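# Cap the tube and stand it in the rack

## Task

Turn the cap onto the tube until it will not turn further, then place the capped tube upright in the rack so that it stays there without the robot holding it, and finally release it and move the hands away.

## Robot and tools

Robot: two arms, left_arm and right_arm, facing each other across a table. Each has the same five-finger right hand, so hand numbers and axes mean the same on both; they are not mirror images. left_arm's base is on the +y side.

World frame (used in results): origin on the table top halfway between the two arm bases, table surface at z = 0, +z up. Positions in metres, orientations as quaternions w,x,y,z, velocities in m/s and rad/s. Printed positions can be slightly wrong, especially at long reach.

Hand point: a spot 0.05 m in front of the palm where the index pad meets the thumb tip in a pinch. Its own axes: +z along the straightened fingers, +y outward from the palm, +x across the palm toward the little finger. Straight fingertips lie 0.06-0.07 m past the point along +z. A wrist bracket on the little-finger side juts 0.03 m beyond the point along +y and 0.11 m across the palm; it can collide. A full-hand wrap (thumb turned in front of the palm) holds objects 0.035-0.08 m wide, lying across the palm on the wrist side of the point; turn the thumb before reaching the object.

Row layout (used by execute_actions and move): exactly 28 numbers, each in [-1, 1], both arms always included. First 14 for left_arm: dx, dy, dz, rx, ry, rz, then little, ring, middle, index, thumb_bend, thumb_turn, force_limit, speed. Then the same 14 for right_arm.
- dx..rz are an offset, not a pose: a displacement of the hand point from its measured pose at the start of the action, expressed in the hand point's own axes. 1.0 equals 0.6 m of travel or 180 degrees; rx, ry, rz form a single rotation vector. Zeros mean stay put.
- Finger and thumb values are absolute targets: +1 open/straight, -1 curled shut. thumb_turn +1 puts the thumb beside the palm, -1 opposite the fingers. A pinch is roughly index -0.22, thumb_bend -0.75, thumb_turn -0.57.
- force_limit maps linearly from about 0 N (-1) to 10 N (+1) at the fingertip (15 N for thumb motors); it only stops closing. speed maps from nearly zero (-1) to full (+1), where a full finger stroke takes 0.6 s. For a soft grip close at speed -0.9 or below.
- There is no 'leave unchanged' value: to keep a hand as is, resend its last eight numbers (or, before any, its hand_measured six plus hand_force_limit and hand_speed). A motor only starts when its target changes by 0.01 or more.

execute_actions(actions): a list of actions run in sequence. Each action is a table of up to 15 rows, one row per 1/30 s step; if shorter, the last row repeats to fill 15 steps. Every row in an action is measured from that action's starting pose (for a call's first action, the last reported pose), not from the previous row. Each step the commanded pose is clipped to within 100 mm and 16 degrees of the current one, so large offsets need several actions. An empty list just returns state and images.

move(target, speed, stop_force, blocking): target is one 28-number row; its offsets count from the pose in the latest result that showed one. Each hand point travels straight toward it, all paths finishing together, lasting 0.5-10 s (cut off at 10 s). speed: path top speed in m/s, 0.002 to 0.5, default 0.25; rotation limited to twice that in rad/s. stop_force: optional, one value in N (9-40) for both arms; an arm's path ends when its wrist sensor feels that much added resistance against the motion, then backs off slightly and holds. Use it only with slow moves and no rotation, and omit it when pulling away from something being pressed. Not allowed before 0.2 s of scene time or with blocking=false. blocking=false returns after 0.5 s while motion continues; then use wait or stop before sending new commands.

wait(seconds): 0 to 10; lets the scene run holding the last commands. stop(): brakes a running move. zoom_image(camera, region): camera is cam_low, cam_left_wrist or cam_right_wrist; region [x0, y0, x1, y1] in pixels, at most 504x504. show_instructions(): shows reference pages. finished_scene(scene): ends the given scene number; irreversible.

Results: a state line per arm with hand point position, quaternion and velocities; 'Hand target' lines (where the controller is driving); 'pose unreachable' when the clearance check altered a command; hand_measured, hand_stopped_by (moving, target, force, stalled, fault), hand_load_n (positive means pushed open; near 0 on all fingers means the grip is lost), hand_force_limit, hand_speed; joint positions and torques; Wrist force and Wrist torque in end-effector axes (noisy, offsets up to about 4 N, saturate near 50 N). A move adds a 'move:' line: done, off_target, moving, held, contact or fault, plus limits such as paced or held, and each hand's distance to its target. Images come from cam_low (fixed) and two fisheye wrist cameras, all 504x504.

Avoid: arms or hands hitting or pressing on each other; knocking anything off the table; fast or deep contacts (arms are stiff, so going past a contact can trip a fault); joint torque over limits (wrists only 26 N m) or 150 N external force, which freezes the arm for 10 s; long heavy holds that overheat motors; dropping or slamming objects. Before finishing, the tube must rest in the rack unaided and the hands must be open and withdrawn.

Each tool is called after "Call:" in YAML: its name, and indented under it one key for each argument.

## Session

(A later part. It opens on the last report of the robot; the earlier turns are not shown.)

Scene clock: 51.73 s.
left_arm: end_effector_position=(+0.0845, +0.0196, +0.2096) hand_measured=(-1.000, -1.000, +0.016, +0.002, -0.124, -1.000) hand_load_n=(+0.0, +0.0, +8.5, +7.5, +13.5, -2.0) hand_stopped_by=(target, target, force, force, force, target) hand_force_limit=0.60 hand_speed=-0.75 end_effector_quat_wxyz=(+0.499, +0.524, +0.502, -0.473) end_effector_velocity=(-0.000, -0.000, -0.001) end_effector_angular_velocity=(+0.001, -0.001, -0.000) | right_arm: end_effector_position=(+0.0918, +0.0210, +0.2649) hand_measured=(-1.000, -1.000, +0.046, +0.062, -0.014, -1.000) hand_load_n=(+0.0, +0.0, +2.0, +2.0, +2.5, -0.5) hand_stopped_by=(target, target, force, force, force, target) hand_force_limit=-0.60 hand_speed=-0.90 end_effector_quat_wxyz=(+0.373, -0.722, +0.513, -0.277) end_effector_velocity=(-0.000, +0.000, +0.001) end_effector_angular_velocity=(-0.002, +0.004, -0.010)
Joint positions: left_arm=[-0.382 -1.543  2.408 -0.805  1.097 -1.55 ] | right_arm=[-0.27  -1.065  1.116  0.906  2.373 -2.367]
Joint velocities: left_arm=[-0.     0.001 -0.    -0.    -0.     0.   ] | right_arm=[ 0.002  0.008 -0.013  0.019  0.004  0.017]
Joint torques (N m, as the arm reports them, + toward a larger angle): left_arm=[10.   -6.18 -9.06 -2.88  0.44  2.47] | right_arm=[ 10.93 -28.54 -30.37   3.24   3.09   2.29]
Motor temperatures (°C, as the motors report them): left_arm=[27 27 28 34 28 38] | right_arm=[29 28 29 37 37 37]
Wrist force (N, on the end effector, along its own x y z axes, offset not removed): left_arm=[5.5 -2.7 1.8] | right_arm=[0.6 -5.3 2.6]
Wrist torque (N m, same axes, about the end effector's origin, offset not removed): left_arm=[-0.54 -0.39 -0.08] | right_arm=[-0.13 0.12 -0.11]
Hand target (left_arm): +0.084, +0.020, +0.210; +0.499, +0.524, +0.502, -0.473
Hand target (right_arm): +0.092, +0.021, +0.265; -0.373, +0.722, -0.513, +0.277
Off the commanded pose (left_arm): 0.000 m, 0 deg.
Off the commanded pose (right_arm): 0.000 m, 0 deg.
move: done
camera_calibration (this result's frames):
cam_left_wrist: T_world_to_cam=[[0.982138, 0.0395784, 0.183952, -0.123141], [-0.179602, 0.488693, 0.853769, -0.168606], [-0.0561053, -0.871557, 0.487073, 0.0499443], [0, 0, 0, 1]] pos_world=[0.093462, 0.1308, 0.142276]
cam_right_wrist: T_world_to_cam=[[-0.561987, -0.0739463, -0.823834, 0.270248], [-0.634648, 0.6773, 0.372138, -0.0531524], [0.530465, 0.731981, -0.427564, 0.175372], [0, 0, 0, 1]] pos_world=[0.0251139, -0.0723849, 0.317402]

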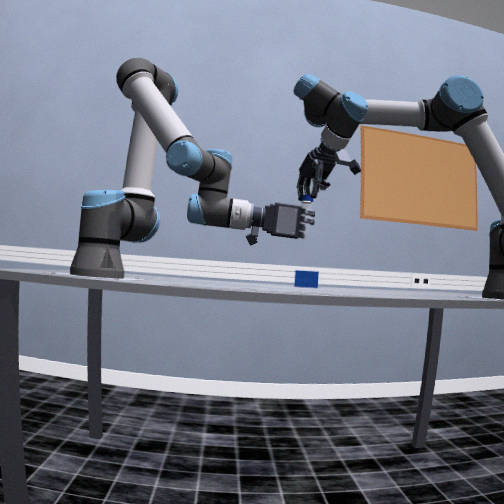

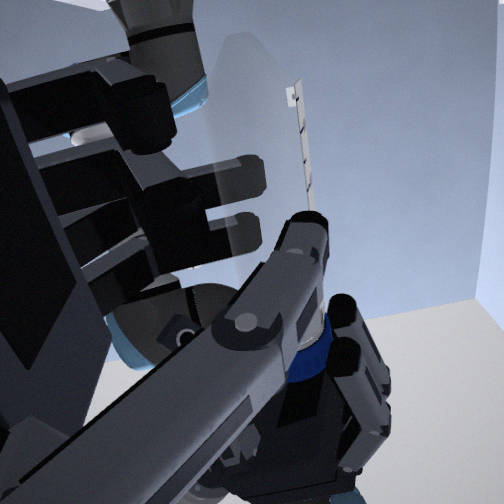

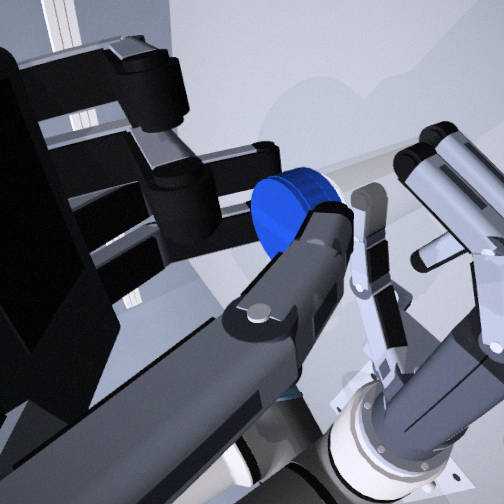

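Call:
move:
  target: [0,0,0,0,0,0,-1,-1,-0.5,-0.5,-0.2,-1,0.6,-0.75,0.0072,0.0053,-0.0089,0.0072,-0.3292,-0.2272,-1,-1,0.13,0.14,0.07,-1,-0.6,0.5]
  speed: 0.5

Call:
move:
  target: [0,0,0,0,0,0,-1,-1,-0.5,-0.5,-0.2,-1,0.6,-0.75,0,0,0,0,0,0,-1,-1,0,0,-0.1,-1,-0.6,-0.87]

Call:
move:
  target: [0,0,0,0,0,0,-1,-1,-0.5,-0.5,-0.2,-1,0.6,-0.75,0.0078,-0.0045,0.009,-0.0072,0.3292,0.2272,-1,-1,0,0,-0.1,-1,-0.6,-0.87]
  speed: 0.35

Call:
move:
  target: [0,0,0,0,0,0,-1,-1,-0.5,-0.5,-0.2,-1,0.6,-0.75,0.0072,0.0053,-0.0089,0.0072,-0.3292,-0.2272,-1,-1,0.13,0.14,0.07,-1,-0.6,0.5]
  speed: 0.5

Call:
zoom_image:
  camera: "cam_low"
  region: [270,160,340,230]

Call:
move:
  target: [0,0,0,0,0,0,-1,-1,-0.5,-0.5,-0.2,-1,0.6,-0.75,0,0,0,0,0,0,-1,-1,0,0,-0.1,-1,-0.6,-0.87]

Call:
move:
  target: [0,0,0,0,0,0,-1,-1,-0.5,-0.5,-0.2,-1,0.6,-0.75,0.0078,-0.0045,0.009,-0.0072,0.3292,0.2272,-1,-1,0,0,-0.1,-1,-0.6,-0.87]
  speed: 0.35

Call:
move:
  target: [0,0,0,0,0,0,-1,-1,-0.5,-0.5,-0.2,-1,0.6,-0.75,0.0072,0.0053,-0.0089,0.0072,-0.3292,-0.2272,-1,-1,0.13,0.14,0.07,-1,-0.6,0.5]
  speed: 0.5

Call:
zoom_image:
  camera: "cam_low"
  region: [270,160,340,230]

Scene clock: 54.27 s.
left_arm: end_effector_position=(+0.0845, +0.0196, +0.2096) hand_measured=(-1.000, -1.000, +0.016, +0.002, -0.124, -1.000) hand_load_n=(+0.0, +0.0, +8.0, +8.0, +13.5, -0.5) hand_stopped_by=(target, target, force, force, force, target) hand_force_limit=0.60 hand_speed=-0.75 end_effector_quat_wxyz=(+0.499, +0.524, +0.502, -0.473) end_effector_velocity=(-0.001, -0.000, +0.000) end_effector_angular_velocity=(-0.001, +0.000, -0.001) | right_arm: end_effector_position=(+0.0875, +0.0149, +0.2655) hand_measured=(-1.000, -1.000, +0.130, +0.140, +0.070, -1.000) hand_load_n=(+0.0, +0.0, +0.0, +0.0, +0.0, +0.0) hand_stopped_by=(target, target, target, target, target, target) hand_force_limit=-0.60 hand_speed=0.50 end_effector_quat_wxyz=(-0.466, +0.885, +0.010, +0.006) end_effector_velocity=(+0.000, -0.000, -0.001) end_effector_angular_velocity=(-0.006, +0.002, +0.011)
Joint positions: left_arm=[-0.382 -1.543  2.408 -0.805  1.097 -1.55 ] | right_arm=[-0.696 -1.3    1.398  0.602  1.073 -3.547]
Joint velocities: left_arm=[-0.001 -0.    -0.    -0.    -0.     0.   ] | right_arm=[-0.003  0.007 -0.008  0.012 -0.009 -0.011]
Joint torques (N m, as the arm reports them, + toward a larger angle): left_arm=[  9.    -6.84 -10.61  -1.87   0.11   2.5 ] | right_arm=[-10.38 -23.48 -33.45   2.37  -2.92  -2.36]
Motor temperatures (°C, as the motors report them): left_arm=[27 27 28 34 28 38] | right_arm=[29 28 29 37 37 37]
Wrist force (N, on the end effector, along its own x y z axes, offset not removed): left_arm=[1.4 -1.2 1.1] | right_arm=[-3.6 -1.6 -1.5]
Wrist torque (N m, same axes, about the end effector's origin, offset not removed): left_arm=[-0.44 -0.39 -0.06] | right_arm=[-0.13 0.65 -0.17]
Hand target (left_arm): +0.084, +0.020, +0.210; +0.499, +0.524, +0.502, -0.473
Hand target (right_arm): +0.088, +0.015, +0.265; -0.465, +0.885, +0.010, +0.005
Off the commanded pose (left_arm): 0.000 m, 0 deg.
Off the commanded pose (right_arm): 0.000 m, 0 deg.
move: done
camera_calibration (this result's frames):
cam_left_wrist: T_world_to_cam=[[0.982139, 0.0395793, 0.183949, -0.123141], [-0.1796, 0.488698, 0.853767, -0.168606], [-0.056104, -0.871555, 0.487077, 0.0499423], [0, 0, 0, 1]] pos_world=[0.0934616, 0.130799, 0.142277]
cam_right_wrist: T_world_to_cam=[[-0.102391, -0.555368, -0.825277, 0.23527], [-0.841393, -0.394208, 0.369672, -0.0172192], [-0.530635, 0.732234, -0.42692, 0.27505], [0, 0, 0, 1]] pos_world=[0.155552, -0.0775269, 0.317953]

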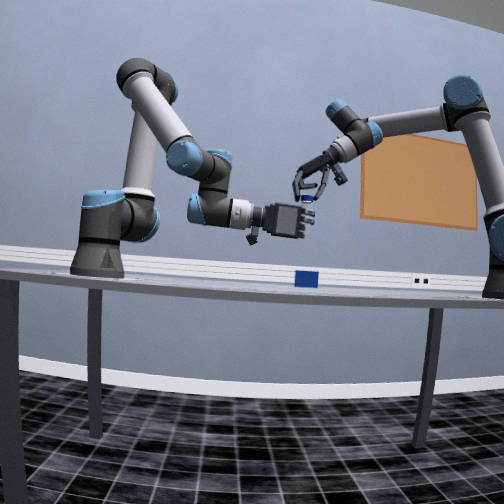

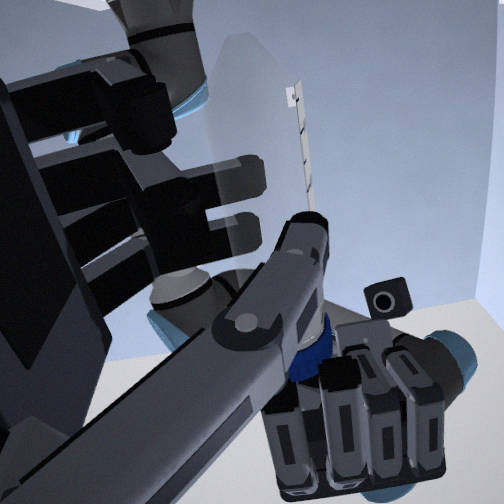

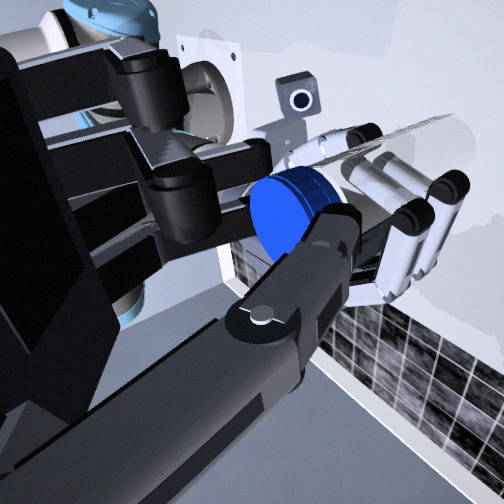

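Scene clock: 55.03 s.
left_arm: end_effector_position=(+0.0845, +0.0196, +0.2096) hand_measured=(-1.000, -1.000, +0.016, +0.002, -0.124, -1.000) hand_load_n=(+0.0, +0.0, +7.5, +9.5, +13.5, +1.0) hand_stopped_by=(target, target, force, force, force, target) hand_force_limit=0.60 hand_speed=-0.75 end_effector_quat_wxyz=(+0.499, +0.524, +0.502, -0.473) end_effector_velocity=(-0.000, -0.000, -0.000) end_effector_angular_velocity=(+0.000, +0.000, -0.000) | right_arm: end_effector_position=(+0.0875, +0.0149, +0.2655) hand_measured=(-1.000, -1.000, +0.044, +0.048, +0.002, -1.000) hand_load_n=(+0.0, +0.0, +2.0, +3.5, +3.0, +0.0) hand_stopped_by=(target, target, force, force, force, target) hand_force_limit=-0.60 hand_speed=-0.87 end_effector_quat_wxyz=(-0.466, +0.885, +0.010, +0.006) end_effector_velocity=(-0.000, +0.000, -0.001) end_effector_angular_velocity=(-0.001, -0.000, +0.000)
Joint positions: left_arm=[-0.382 -1.543  2.408 -0.805  1.097 -1.55 ] | right_arm=[-0.696 -1.3    1.398  0.602  1.073 -3.547]
Joint velocities: left_arm=[-0.  0. -0. -0. -0. -0.] | right_arm=[ 0.001  0.001  0.    -0.     0.001 -0.   ]
Joint torques (N m, as the arm reports them, + toward a larger angle): left_arm=[  8.44  -7.65 -10.75  -1.64   0.07   2.52] | right_arm=[  9.94 -39.23  -7.49  -0.06   2.18   2.34]
Motor temperatures (°C, as the motors report them): left_arm=[27 27 28 34 28 38] | right_arm=[29 28 29 37 37 37]
Wrist force (N, on the end effector, along its own x y z axes, offset not removed): left_arm=[-0.9 -2.3 3.9] | right_arm=[5.2 -0.4 2.4]
Wrist torque (N m, same axes, about the end effector's origin, offset not removed): left_arm=[-0.55 -0.10 -0.19] | right_arm=[0.08 -0.44 0.30]
Hand target (left_arm): +0.084, +0.020, +0.210; +0.499, +0.524, +0.502, -0.473
Hand target (right_arm): +0.088, +0.015, +0.266; -0.466, +0.885, +0.010, +0.006
Off the commanded pose (left_arm): 0.000 m, 0 deg.
Off the commanded pose (right_arm): 0.000 m, 0 deg.
move: done
camera_calibration (this result's frames):
cam_left_wrist: T_world_to_cam=[[0.982139, 0.0395792, 0.183949, -0.123141], [-0.1796, 0.488698, 0.853767, -0.168606], [-0.0561042, -0.871555, 0.487077, 0.0499423], [0, 0, 0, 1]] pos_world=[0.0934616, 0.130799, 0.142277]
cam_right_wrist: T_world_to_cam=[[-0.102386, -0.555355, -0.825286, 0.235273], [-0.8414, -0.394207, 0.369657, -0.017201], [-0.530625, 0.732244, -0.426915, 0.275046], [0, 0, 0, 1]] pos_world=[0.155562, -0.077521, 0.317948]

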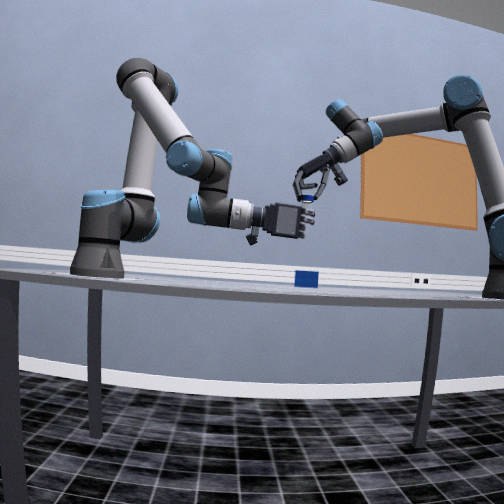

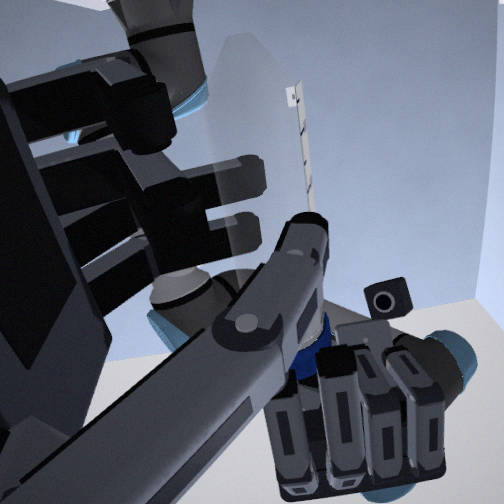

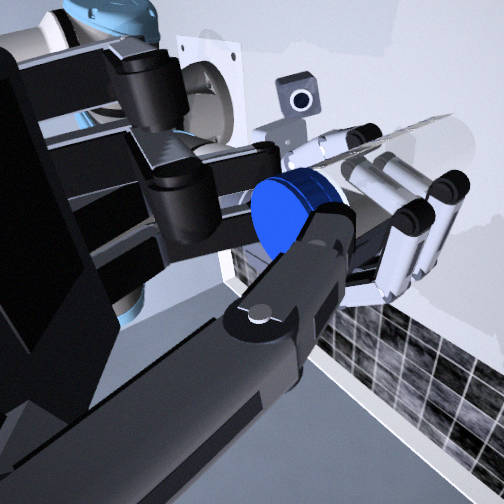

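Scene clock: 57.50 s.
left_arm: end_effector_position=(+0.0845, +0.0196, +0.2096) hand_measured=(-1.000, -1.000, +0.016, +0.002, -0.124, -1.000) hand_load_n=(+0.0, +0.0, +8.0, +7.5, +13.5, -1.0) hand_stopped_by=(target, target, force, force, force, target) hand_force_limit=0.60 hand_speed=-0.75 end_effector_quat_wxyz=(+0.499, +0.524, +0.502, -0.473) end_effector_velocity=(-0.000, +0.000, +0.000) end_effector_angular_velocity=(-0.000, +0.001, -0.000) | right_arm: end_effector_position=(+0.0920, +0.0210, +0.2647) hand_measured=(-1.000, -1.000, +0.044, +0.048, +0.002, -1.000) hand_load_n=(+0.0, +0.0, +0.5, +2.5, +2.5, +0.0) hand_stopped_by=(target, target, force, force, force, target) hand_force_limit=-0.60 hand_speed=-0.87 end_effector_quat_wxyz=(+0.374, -0.722, +0.513, -0.277) end_effector_velocity=(-0.000, +0.000, -0.000) end_effector_angular_velocity=(-0.005, +0.005, -0.014)
Joint positions: left_arm=[-0.382 -1.543  2.408 -0.805  1.097 -1.55 ] | right_arm=[-0.27  -1.066  1.118  0.903  2.373 -2.368]
Joint velocities: left_arm=[-0.    -0.001  0.     0.     0.    -0.001] | right_arm=[ 0.002  0.012 -0.016  0.025  0.006  0.022]
Joint torques (N m, as the arm reports them, + toward a larger angle): left_arm=[  8.42  -6.83 -10.71  -1.78   0.15   2.36] | right_arm=[ 10.73 -29.9  -30.71   2.93   3.68   2.24]
Motor temperatures (°C, as the motors report them): left_arm=[27 27 28 34 28 38] | right_arm=[29 28 29 37 37 37]
Wrist force (N, on the end effector, along its own x y z axes, offset not removed): left_arm=[2.1 -0.8 0.8] | right_arm=[4.5 -0.2 -4.6]
Wrist torque (N m, same axes, about the end effector's origin, offset not removed): left_arm=[-0.44 -0.36 -0.08] | right_arm=[0.40 -0.36 0.34]
Hand target (left_arm): +0.084, +0.020, +0.210; +0.499, +0.524, +0.502, -0.473
Hand target (right_arm): +0.092, +0.021, +0.265; -0.373, +0.722, -0.513, +0.277
Off the commanded pose (left_arm): 0.000 m, 0 deg.
Off the commanded pose (right_arm): 0.000 m, 0 deg.
move: done
camera_calibration (this result's frames):
cam_left_wrist: T_world_to_cam=[[0.982139, 0.0395792, 0.183949, -0.123141], [-0.1796, 0.488697, 0.853767, -0.168606], [-0.0561042, -0.871555, 0.487077, 0.0499423], [0, 0, 0, 1]] pos_world=[0.0934616, 0.130799, 0.142277]
cam_right_wrist: T_world_to_cam=[[-0.56137, -0.0731297, -0.824328, 0.270245], [-0.635009, 0.676818, 0.3724, -0.0529559], [0.530686, 0.732509, -0.426383, 0.174901], [0, 0, 0, 1]] pos_world=[0.0252625, -0.0725119, 0.317066]

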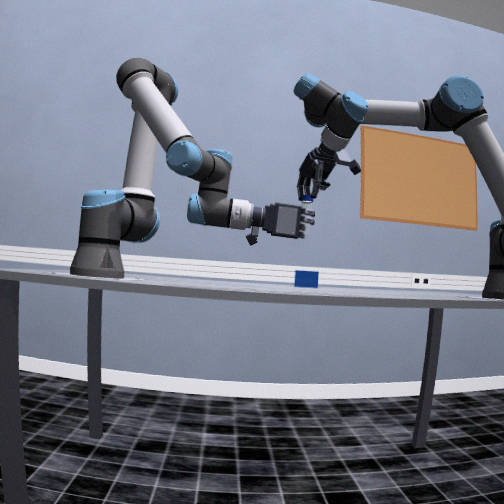

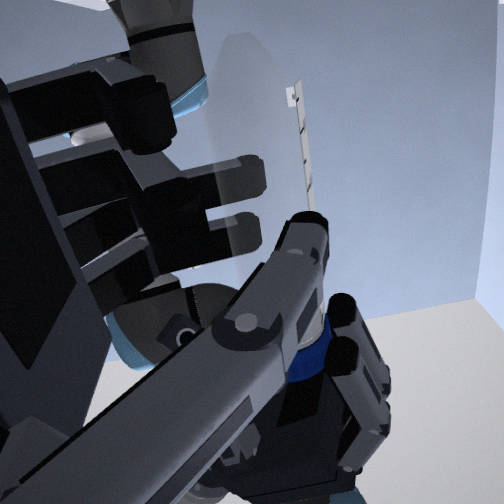

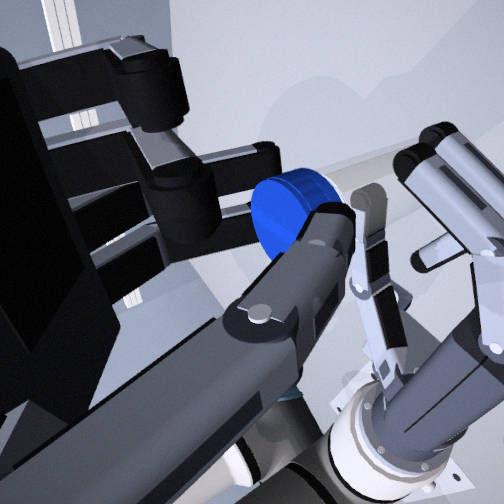

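Scene clock: 59.47 s.
left_arm: end_effector_position=(+0.0845, +0.0196, +0.2096) hand_measured=(-1.000, -1.000, +0.016, +0.002, -0.124, -1.000) hand_load_n=(+0.0, +0.0, +8.0, +8.0, +13.5, -0.5) hand_stopped_by=(target, target, force, force, force, target) hand_force_limit=0.60 hand_speed=-0.75 end_effector_quat_wxyz=(+0.499, +0.524, +0.502, -0.473) end_effector_velocity=(+0.000, +0.000, +0.001) end_effector_angular_velocity=(-0.002, +0.001, +0.000) | right_arm: end_effector_position=(+0.0877, +0.0149, +0.2653) hand_measured=(-1.000, -1.000, +0.130, +0.140, +0.070, -1.000) hand_load_n=(+0.0, +0.0, +0.0, +0.0, +0.0, +0.0) hand_stopped_by=(target, target, target, target, target, target) hand_force_limit=-0.60 hand_speed=0.50 end_effector_quat_wxyz=(-0.466, +0.885, +0.010, +0.006) end_effector_velocity=(-0.000, +0.000, +0.000) end_effector_angular_velocity=(-0.002, -0.001, +0.014)
Joint positions: left_arm=[-0.382 -1.543  2.408 -0.805  1.097 -1.55 ] | right_arm=[-0.697 -1.301  1.4    0.6    1.072 -3.548]
Joint velocities: left_arm=[ 0.    -0.002  0.    -0.    -0.    -0.001] | right_arm=[-0.002  0.006 -0.008  0.01  -0.011 -0.013]
Joint torques (N m, as the arm reports them, + toward a larger angle): left_arm=[  9.25  -7.73 -10.43  -1.81   0.21   2.41] | right_arm=[ -9.8  -22.82 -32.64   2.46  -3.05  -2.36]
Motor temperatures (°C, as the motors report them): left_arm=[27 27 28 34 28 38] | right_arm=[29 28 29 37 37 37]
Wrist force (N, on the end effector, along its own x y z axes, offset not removed): left_arm=[1.1 -1.6 0.8] | right_arm=[-1.5 1.1 -1.6]
Wrist torque (N m, same axes, about the end effector's origin, offset not removed): left_arm=[-0.53 -0.37 -0.08] | right_arm=[0.15 0.45 0.09]
Hand target (left_arm): +0.084, +0.020, +0.210; +0.499, +0.524, +0.502, -0.473
Hand target (right_arm): +0.088, +0.015, +0.265; -0.466, +0.885, +0.010, +0.006
Off the commanded pose (left_arm): 0.000 m, 0 deg.
Off the commanded pose (right_arm): 0.000 m, 0 deg.
move: done
camera_calibration (this result's frames):
cam_left_wrist: T_world_to_cam=[[0.982139, 0.0395793, 0.18395, -0.123141], [-0.1796, 0.488697, 0.853767, -0.168606], [-0.0561042, -0.871555, 0.487077, 0.0499424], [0, 0, 0, 1]] pos_world=[0.0934617, 0.130799, 0.142276]
cam_right_wrist: T_world_to_cam=[[-0.101711, -0.554492, -0.82595, 0.235197], [-0.841614, -0.394716, 0.368627, -0.0167199], [-0.530416, 0.732624, -0.426521, 0.274975], [0, 0, 0, 1]] pos_world=[0.155701, -0.0776378, 0.317707]

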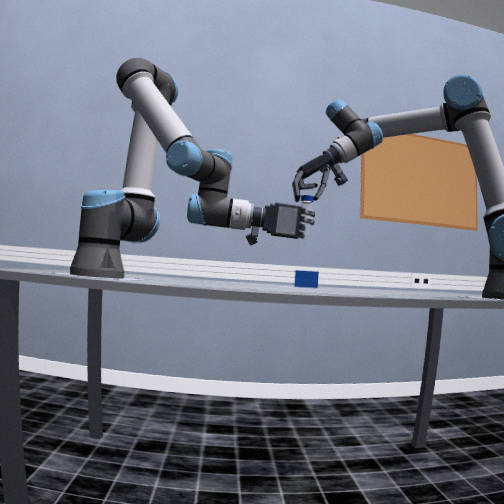

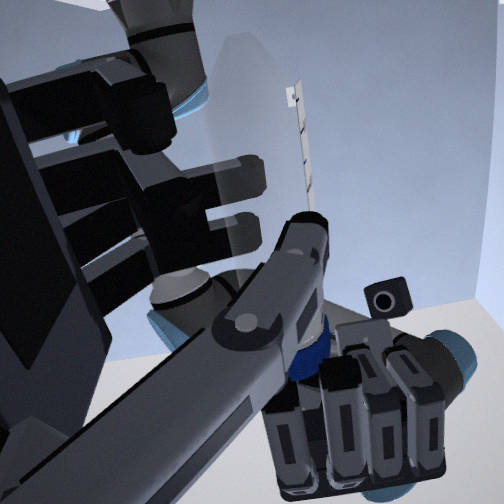

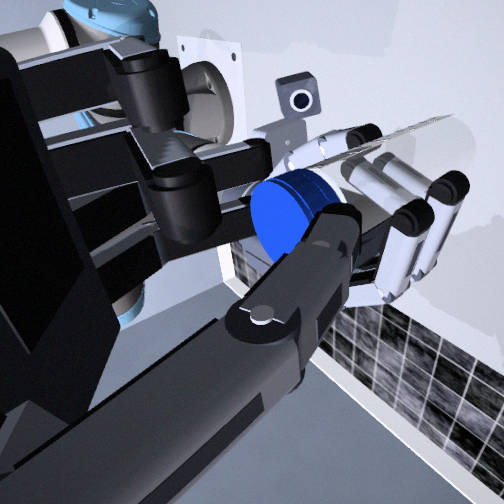

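Region (270, 160, 340, 230) of cam_low's 504x504 image, scaled by 7.200, with more detail than that image has.

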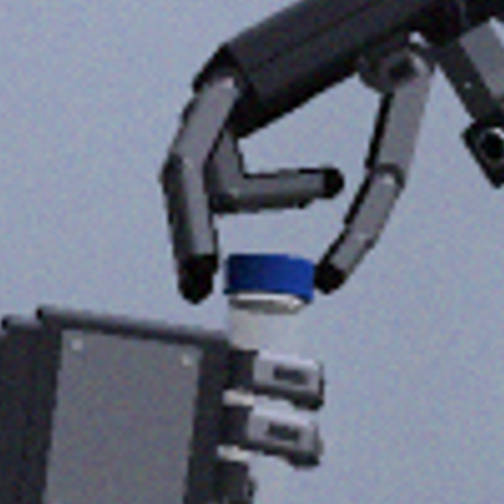

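Scene clock: 60.27 s.
left_arm: end_effector_position=(+0.0845, +0.0196, +0.2096) hand_measured=(-1.000, -1.000, +0.016, +0.002, -0.124, -1.000) hand_load_n=(+0.0, +0.0, +7.5, +9.0, +13.5, +0.5) hand_stopped_by=(target, target, force, force, force, target) hand_force_limit=0.60 hand_speed=-0.75 end_effector_quat_wxyz=(+0.499, +0.524, +0.502, -0.473) end_effector_velocity=(+0.000, -0.000, -0.001) end_effector_angular_velocity=(+0.003, -0.001, +0.000) | right_arm: end_effector_position=(+0.0877, +0.0149, +0.2653) hand_measured=(-1.000, -1.000, +0.038, +0.054, -0.002, -1.000) hand_load_n=(+0.0, +0.0, +2.5, +2.5, +3.0, +0.5) hand_stopped_by=(target, target, force, force, force, target) hand_force_limit=-0.60 hand_speed=-0.87 end_effector_quat_wxyz=(-0.466, +0.885, +0.010, +0.006) end_effector_velocity=(-0.000, -0.000, +0.001) end_effector_angular_velocity=(+0.000, +0.001, -0.001)
Joint positions: left_arm=[-0.382 -1.543  2.408 -0.805  1.097 -1.55 ] | right_arm=[-0.697 -1.301  1.4    0.6    1.072 -3.548]
Joint velocities: left_arm=[ 0.     0.003  0.    -0.     0.    -0.001] | right_arm=[ 0.    -0.001  0.     0.001  0.     0.001]
Joint torques (N m, as the arm reports them, + toward a larger angle): left_arm=[  8.51  -7.72 -10.7   -1.77   0.16   2.54] | right_arm=[  9.53 -39.16  -7.96  -0.33   2.29   2.39]
Motor temperatures (°C, as the motors report them): left_arm=[27 27 28 34 28 38] | right_arm=[29 28 29 37 37 37]
Wrist force (N, on the end effector, along its own x y z axes, offset not removed): left_arm=[1.2 -1.7 2.2] | right_arm=[2.3 0.4 -0.9]
Wrist torque (N m, same axes, about the end effector's origin, offset not removed): left_arm=[-0.50 -0.25 -0.06] | right_arm=[0.21 -0.07 0.42]
Hand target (left_arm): +0.084, +0.020, +0.210; +0.499, +0.524, +0.502, -0.473
Hand target (right_arm): +0.088, +0.015, +0.265; -0.466, +0.885, +0.010, +0.006
Off the commanded pose (left_arm): 0.000 m, 0 deg.
Off the commanded pose (right_arm): 0.000 m, 0 deg.
move: done
camera_calibration (this result's frames):
cam_left_wrist: T_world_to_cam=[[0.982139, 0.0395792, 0.18395, -0.123141], [-0.1796, 0.488697, 0.853767, -0.168606], [-0.0561042, -0.871555, 0.487077, 0.0499424], [0, 0, 0, 1]] pos_world=[0.0934616, 0.130799, 0.142276]
cam_right_wrist: T_world_to_cam=[[-0.101707, -0.554483, -0.825957, 0.235199], [-0.841619, -0.394714, 0.368616, -0.0167066], [-0.530408, 0.732632, -0.426518, 0.274972], [0, 0, 0, 1]] pos_world=[0.155708, -0.0776338, 0.317703]

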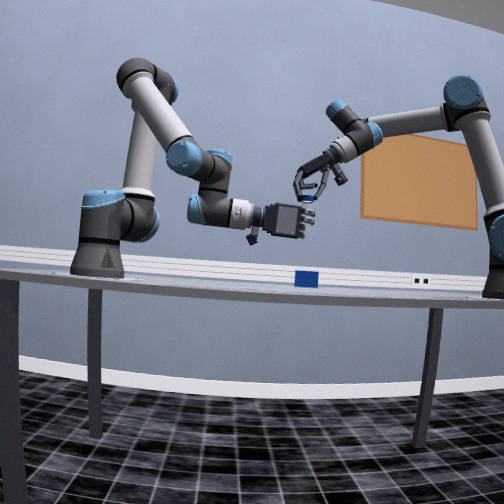

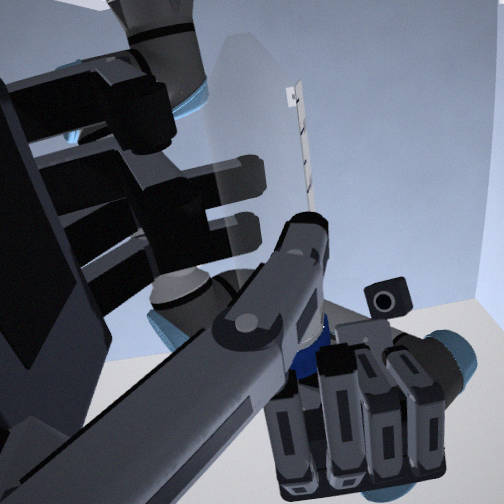

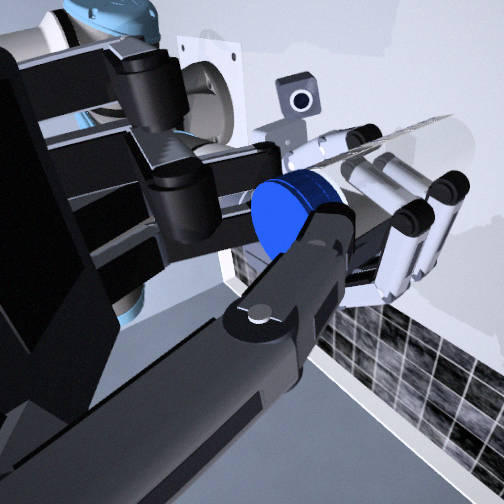

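Scene clock: 62.73 s.
left_arm: end_effector_position=(+0.0845, +0.0196, +0.2096) hand_measured=(-1.000, -1.000, +0.016, +0.002, -0.124, -1.000) hand_load_n=(+0.0, +0.0, +8.5, +6.5, +14.0, -2.5) hand_stopped_by=(target, target, force, force, force, target) hand_force_limit=0.60 hand_speed=-0.75 end_effector_quat_wxyz=(+0.499, +0.524, +0.502, -0.473) end_effector_velocity=(-0.000, -0.000, -0.000) end_effector_angular_velocity=(+0.001, -0.001, -0.001) | right_arm: end_effector_position=(+0.0921, +0.0209, +0.2645) hand_measured=(-1.000, -1.000, +0.038, +0.054, -0.002, -1.000) hand_load_n=(+0.0, +0.0, +1.0, +2.0, +2.0, -1.0) hand_stopped_by=(target, target, force, force, force, target) hand_force_limit=-0.60 hand_speed=-0.87 end_effector_quat_wxyz=(+0.374, -0.721, +0.513, -0.277) end_effector_velocity=(-0.001, -0.000, -0.001) end_effector_angular_velocity=(-0.006, +0.007, -0.013)
Joint positions: left_arm=[-0.382 -1.543  2.408 -0.805  1.097 -1.55 ] | right_arm=[-0.27  -1.067  1.12   0.901  2.374 -2.369]
Joint velocities: left_arm=[-0.     0.001 -0.    -0.     0.     0.   ] | right_arm=[ 0.002  0.012 -0.016  0.027  0.004  0.022]
Joint torques (N m, as the arm reports them, + toward a larger angle): left_arm=[  8.56  -7.28 -10.05  -1.72   0.     2.36] | right_arm=[  9.6  -29.68 -30.69   3.12   3.22   2.19]
Motor temperatures (°C, as the motors report them): left_arm=[27 27 28 34 28 38] | right_arm=[29 28 29 37 37 37]
Wrist force (N, on the end effector, along its own x y z axes, offset not removed): left_arm=[4.0 -1.2 -0.2] | right_arm=[2.9 -4.7 -2.8]
Wrist torque (N m, same axes, about the end effector's origin, offset not removed): left_arm=[-0.42 -0.35 -0.15] | right_arm=[-0.51 0.08 -0.08]
Hand target (left_arm): +0.084, +0.020, +0.210; +0.499, +0.524, +0.502, -0.473
Hand target (right_arm): +0.092, +0.021, +0.264; -0.374, +0.721, -0.513, +0.277
Off the commanded pose (left_arm): 0.000 m, 0 deg.
Off the commanded pose (right_arm): 0.000 m, 0 deg.
move: done
camera_calibration (this result's frames):
cam_left_wrist: T_world_to_cam=[[0.982138, 0.0395792, 0.18395, -0.123141], [-0.1796, 0.488697, 0.853767, -0.168606], [-0.0561043, -0.871555, 0.487077, 0.0499424], [0, 0, 0, 1]] pos_world=[0.0934616, 0.130799, 0.142276]
cam_right_wrist: T_world_to_cam=[[-0.560748, -0.0722944, -0.824824, 0.270253], [-0.635371, 0.676328, 0.372671, -0.0527665], [0.53091, 0.733044, -0.425183, 0.174431], [0, 0, 0, 1]] pos_world=[0.02541, -0.0726406, 0.316741]

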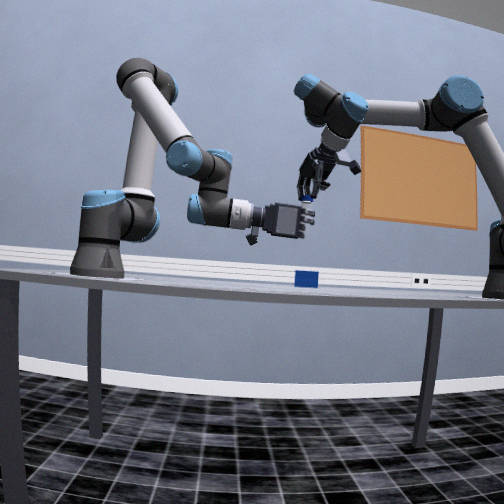

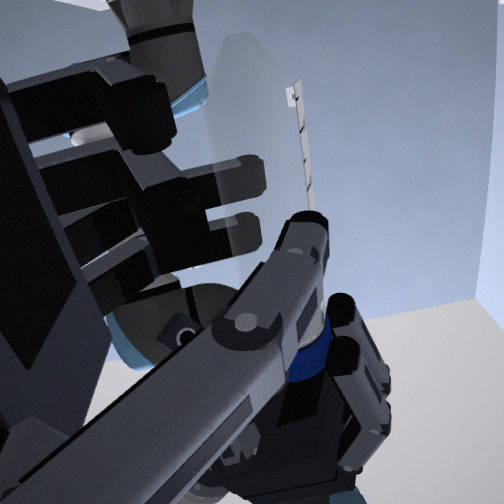

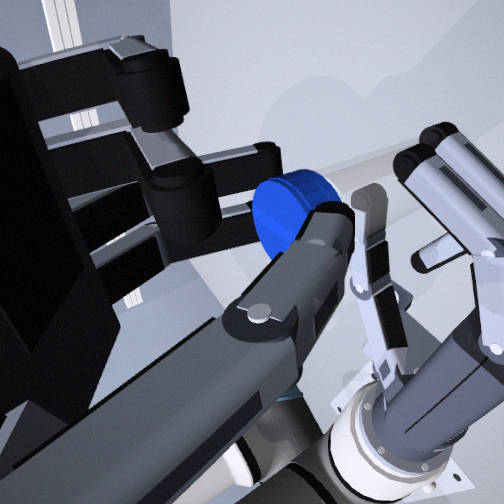

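Scene clock: 64.70 s.
left_arm: end_effector_position=(+0.0845, +0.0196, +0.2096) hand_measured=(-1.000, -1.000, +0.016, +0.002, -0.124, -1.000) hand_load_n=(+0.0, +0.0, +8.0, +8.0, +13.5, -0.5) hand_stopped_by=(target, target, force, force, force, target) hand_force_limit=0.60 hand_speed=-0.75 end_effector_quat_wxyz=(+0.499, +0.524, +0.502, -0.473) end_effector_velocity=(-0.000, +0.000, +0.001) end_effector_angular_velocity=(-0.002, +0.000, -0.001) | right_arm: end_effector_position=(+0.0879, +0.0148, +0.2652) hand_measured=(-1.000, -1.000, +0.130, +0.140, +0.070, -1.000) hand_load_n=(+0.0, +0.0, +0.0, +0.0, +0.0, +0.0) hand_stopped_by=(target, target, target, target, target, target) hand_force_limit=-0.60 hand_speed=0.50 end_effector_quat_wxyz=(-0.467, +0.884, +0.010, +0.006) end_effector_velocity=(-0.000, +0.000, -0.001) end_effector_angular_velocity=(-0.004, +0.001, +0.014)
Joint positions: left_arm=[-0.382 -1.543  2.408 -0.805  1.097 -1.55 ] | right_arm=[-0.697 -1.301  1.401  0.598  1.072 -3.548]
Joint velocities: left_arm=[-0.001 -0.002 -0.    -0.     0.     0.   ] | right_arm=[-0.003  0.007 -0.008  0.011 -0.012 -0.014]
Joint torques (N m, as the arm reports them, + toward a larger angle): left_arm=[  8.45  -6.9  -10.38  -1.93   0.31   2.18] | right_arm=[-10.98 -21.95 -31.54   2.36  -2.82  -2.32]
Motor temperatures (°C, as the motors report them): left_arm=[27 27 28 34 28 38] | right_arm=[29 28 29 37 37 37]
Wrist force (N, on the end effector, along its own x y z axes, offset not removed): left_arm=[1.0 -0.7 1.1] | right_arm=[-0.6 -0.4 -1.7]
Wrist torque (N m, same axes, about the end effector's origin, offset not removed): left_arm=[-0.38 -0.37 -0.01] | right_arm=[0.28 0.29 0.01]
Hand target (left_arm): +0.084, +0.020, +0.210; +0.499, +0.524, +0.502, -0.473
Hand target (right_arm): +0.088, +0.015, +0.265; -0.466, +0.884, +0.011, +0.006
Off the commanded pose (left_arm): 0.000 m, 0 deg.
Off the commanded pose (right_arm): 0.000 m, 0 deg.
move: done
camera_calibration (this result's frames):
cam_left_wrist: T_world_to_cam=[[0.982138, 0.0395792, 0.18395, -0.123141], [-0.1796, 0.488697, 0.853767, -0.168606], [-0.0561043, -0.871555, 0.487077, 0.0499425], [0, 0, 0, 1]] pos_world=[0.0934617, 0.130799, 0.142276]
cam_right_wrist: T_world_to_cam=[[-0.101026, -0.553596, -0.826635, 0.235137], [-0.841838, -0.395226, 0.367567, -0.0162221], [-0.530191, 0.733026, -0.42611, 0.274902], [0, 0, 0, 1]] pos_world=[0.155849, -0.0777509, 0.317473]

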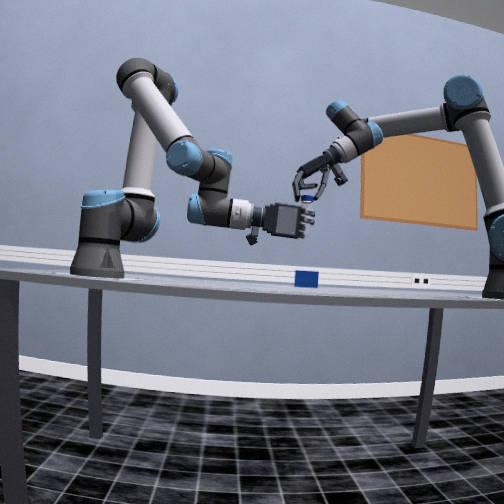

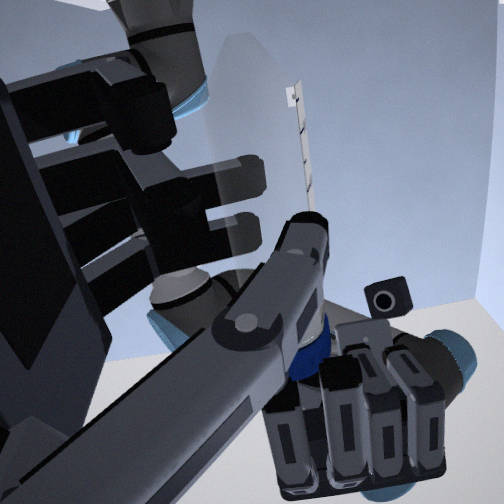

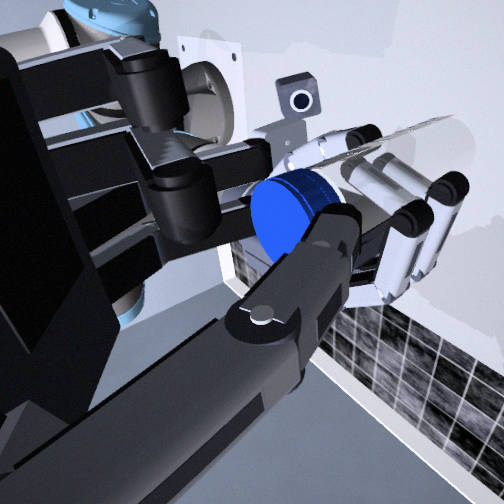

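Region (270, 160, 340, 230) of cam_low's 504x504 image, scaled by 7.200, with more detail than that image has.

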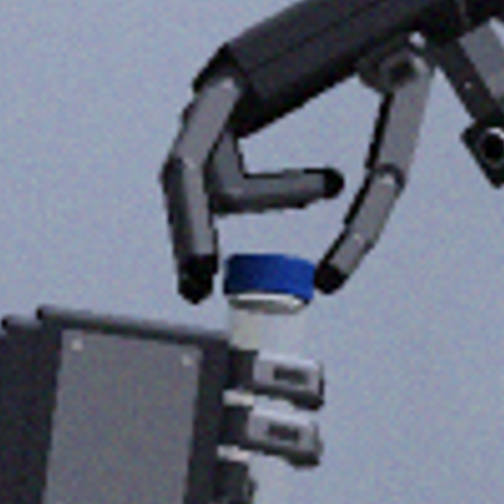

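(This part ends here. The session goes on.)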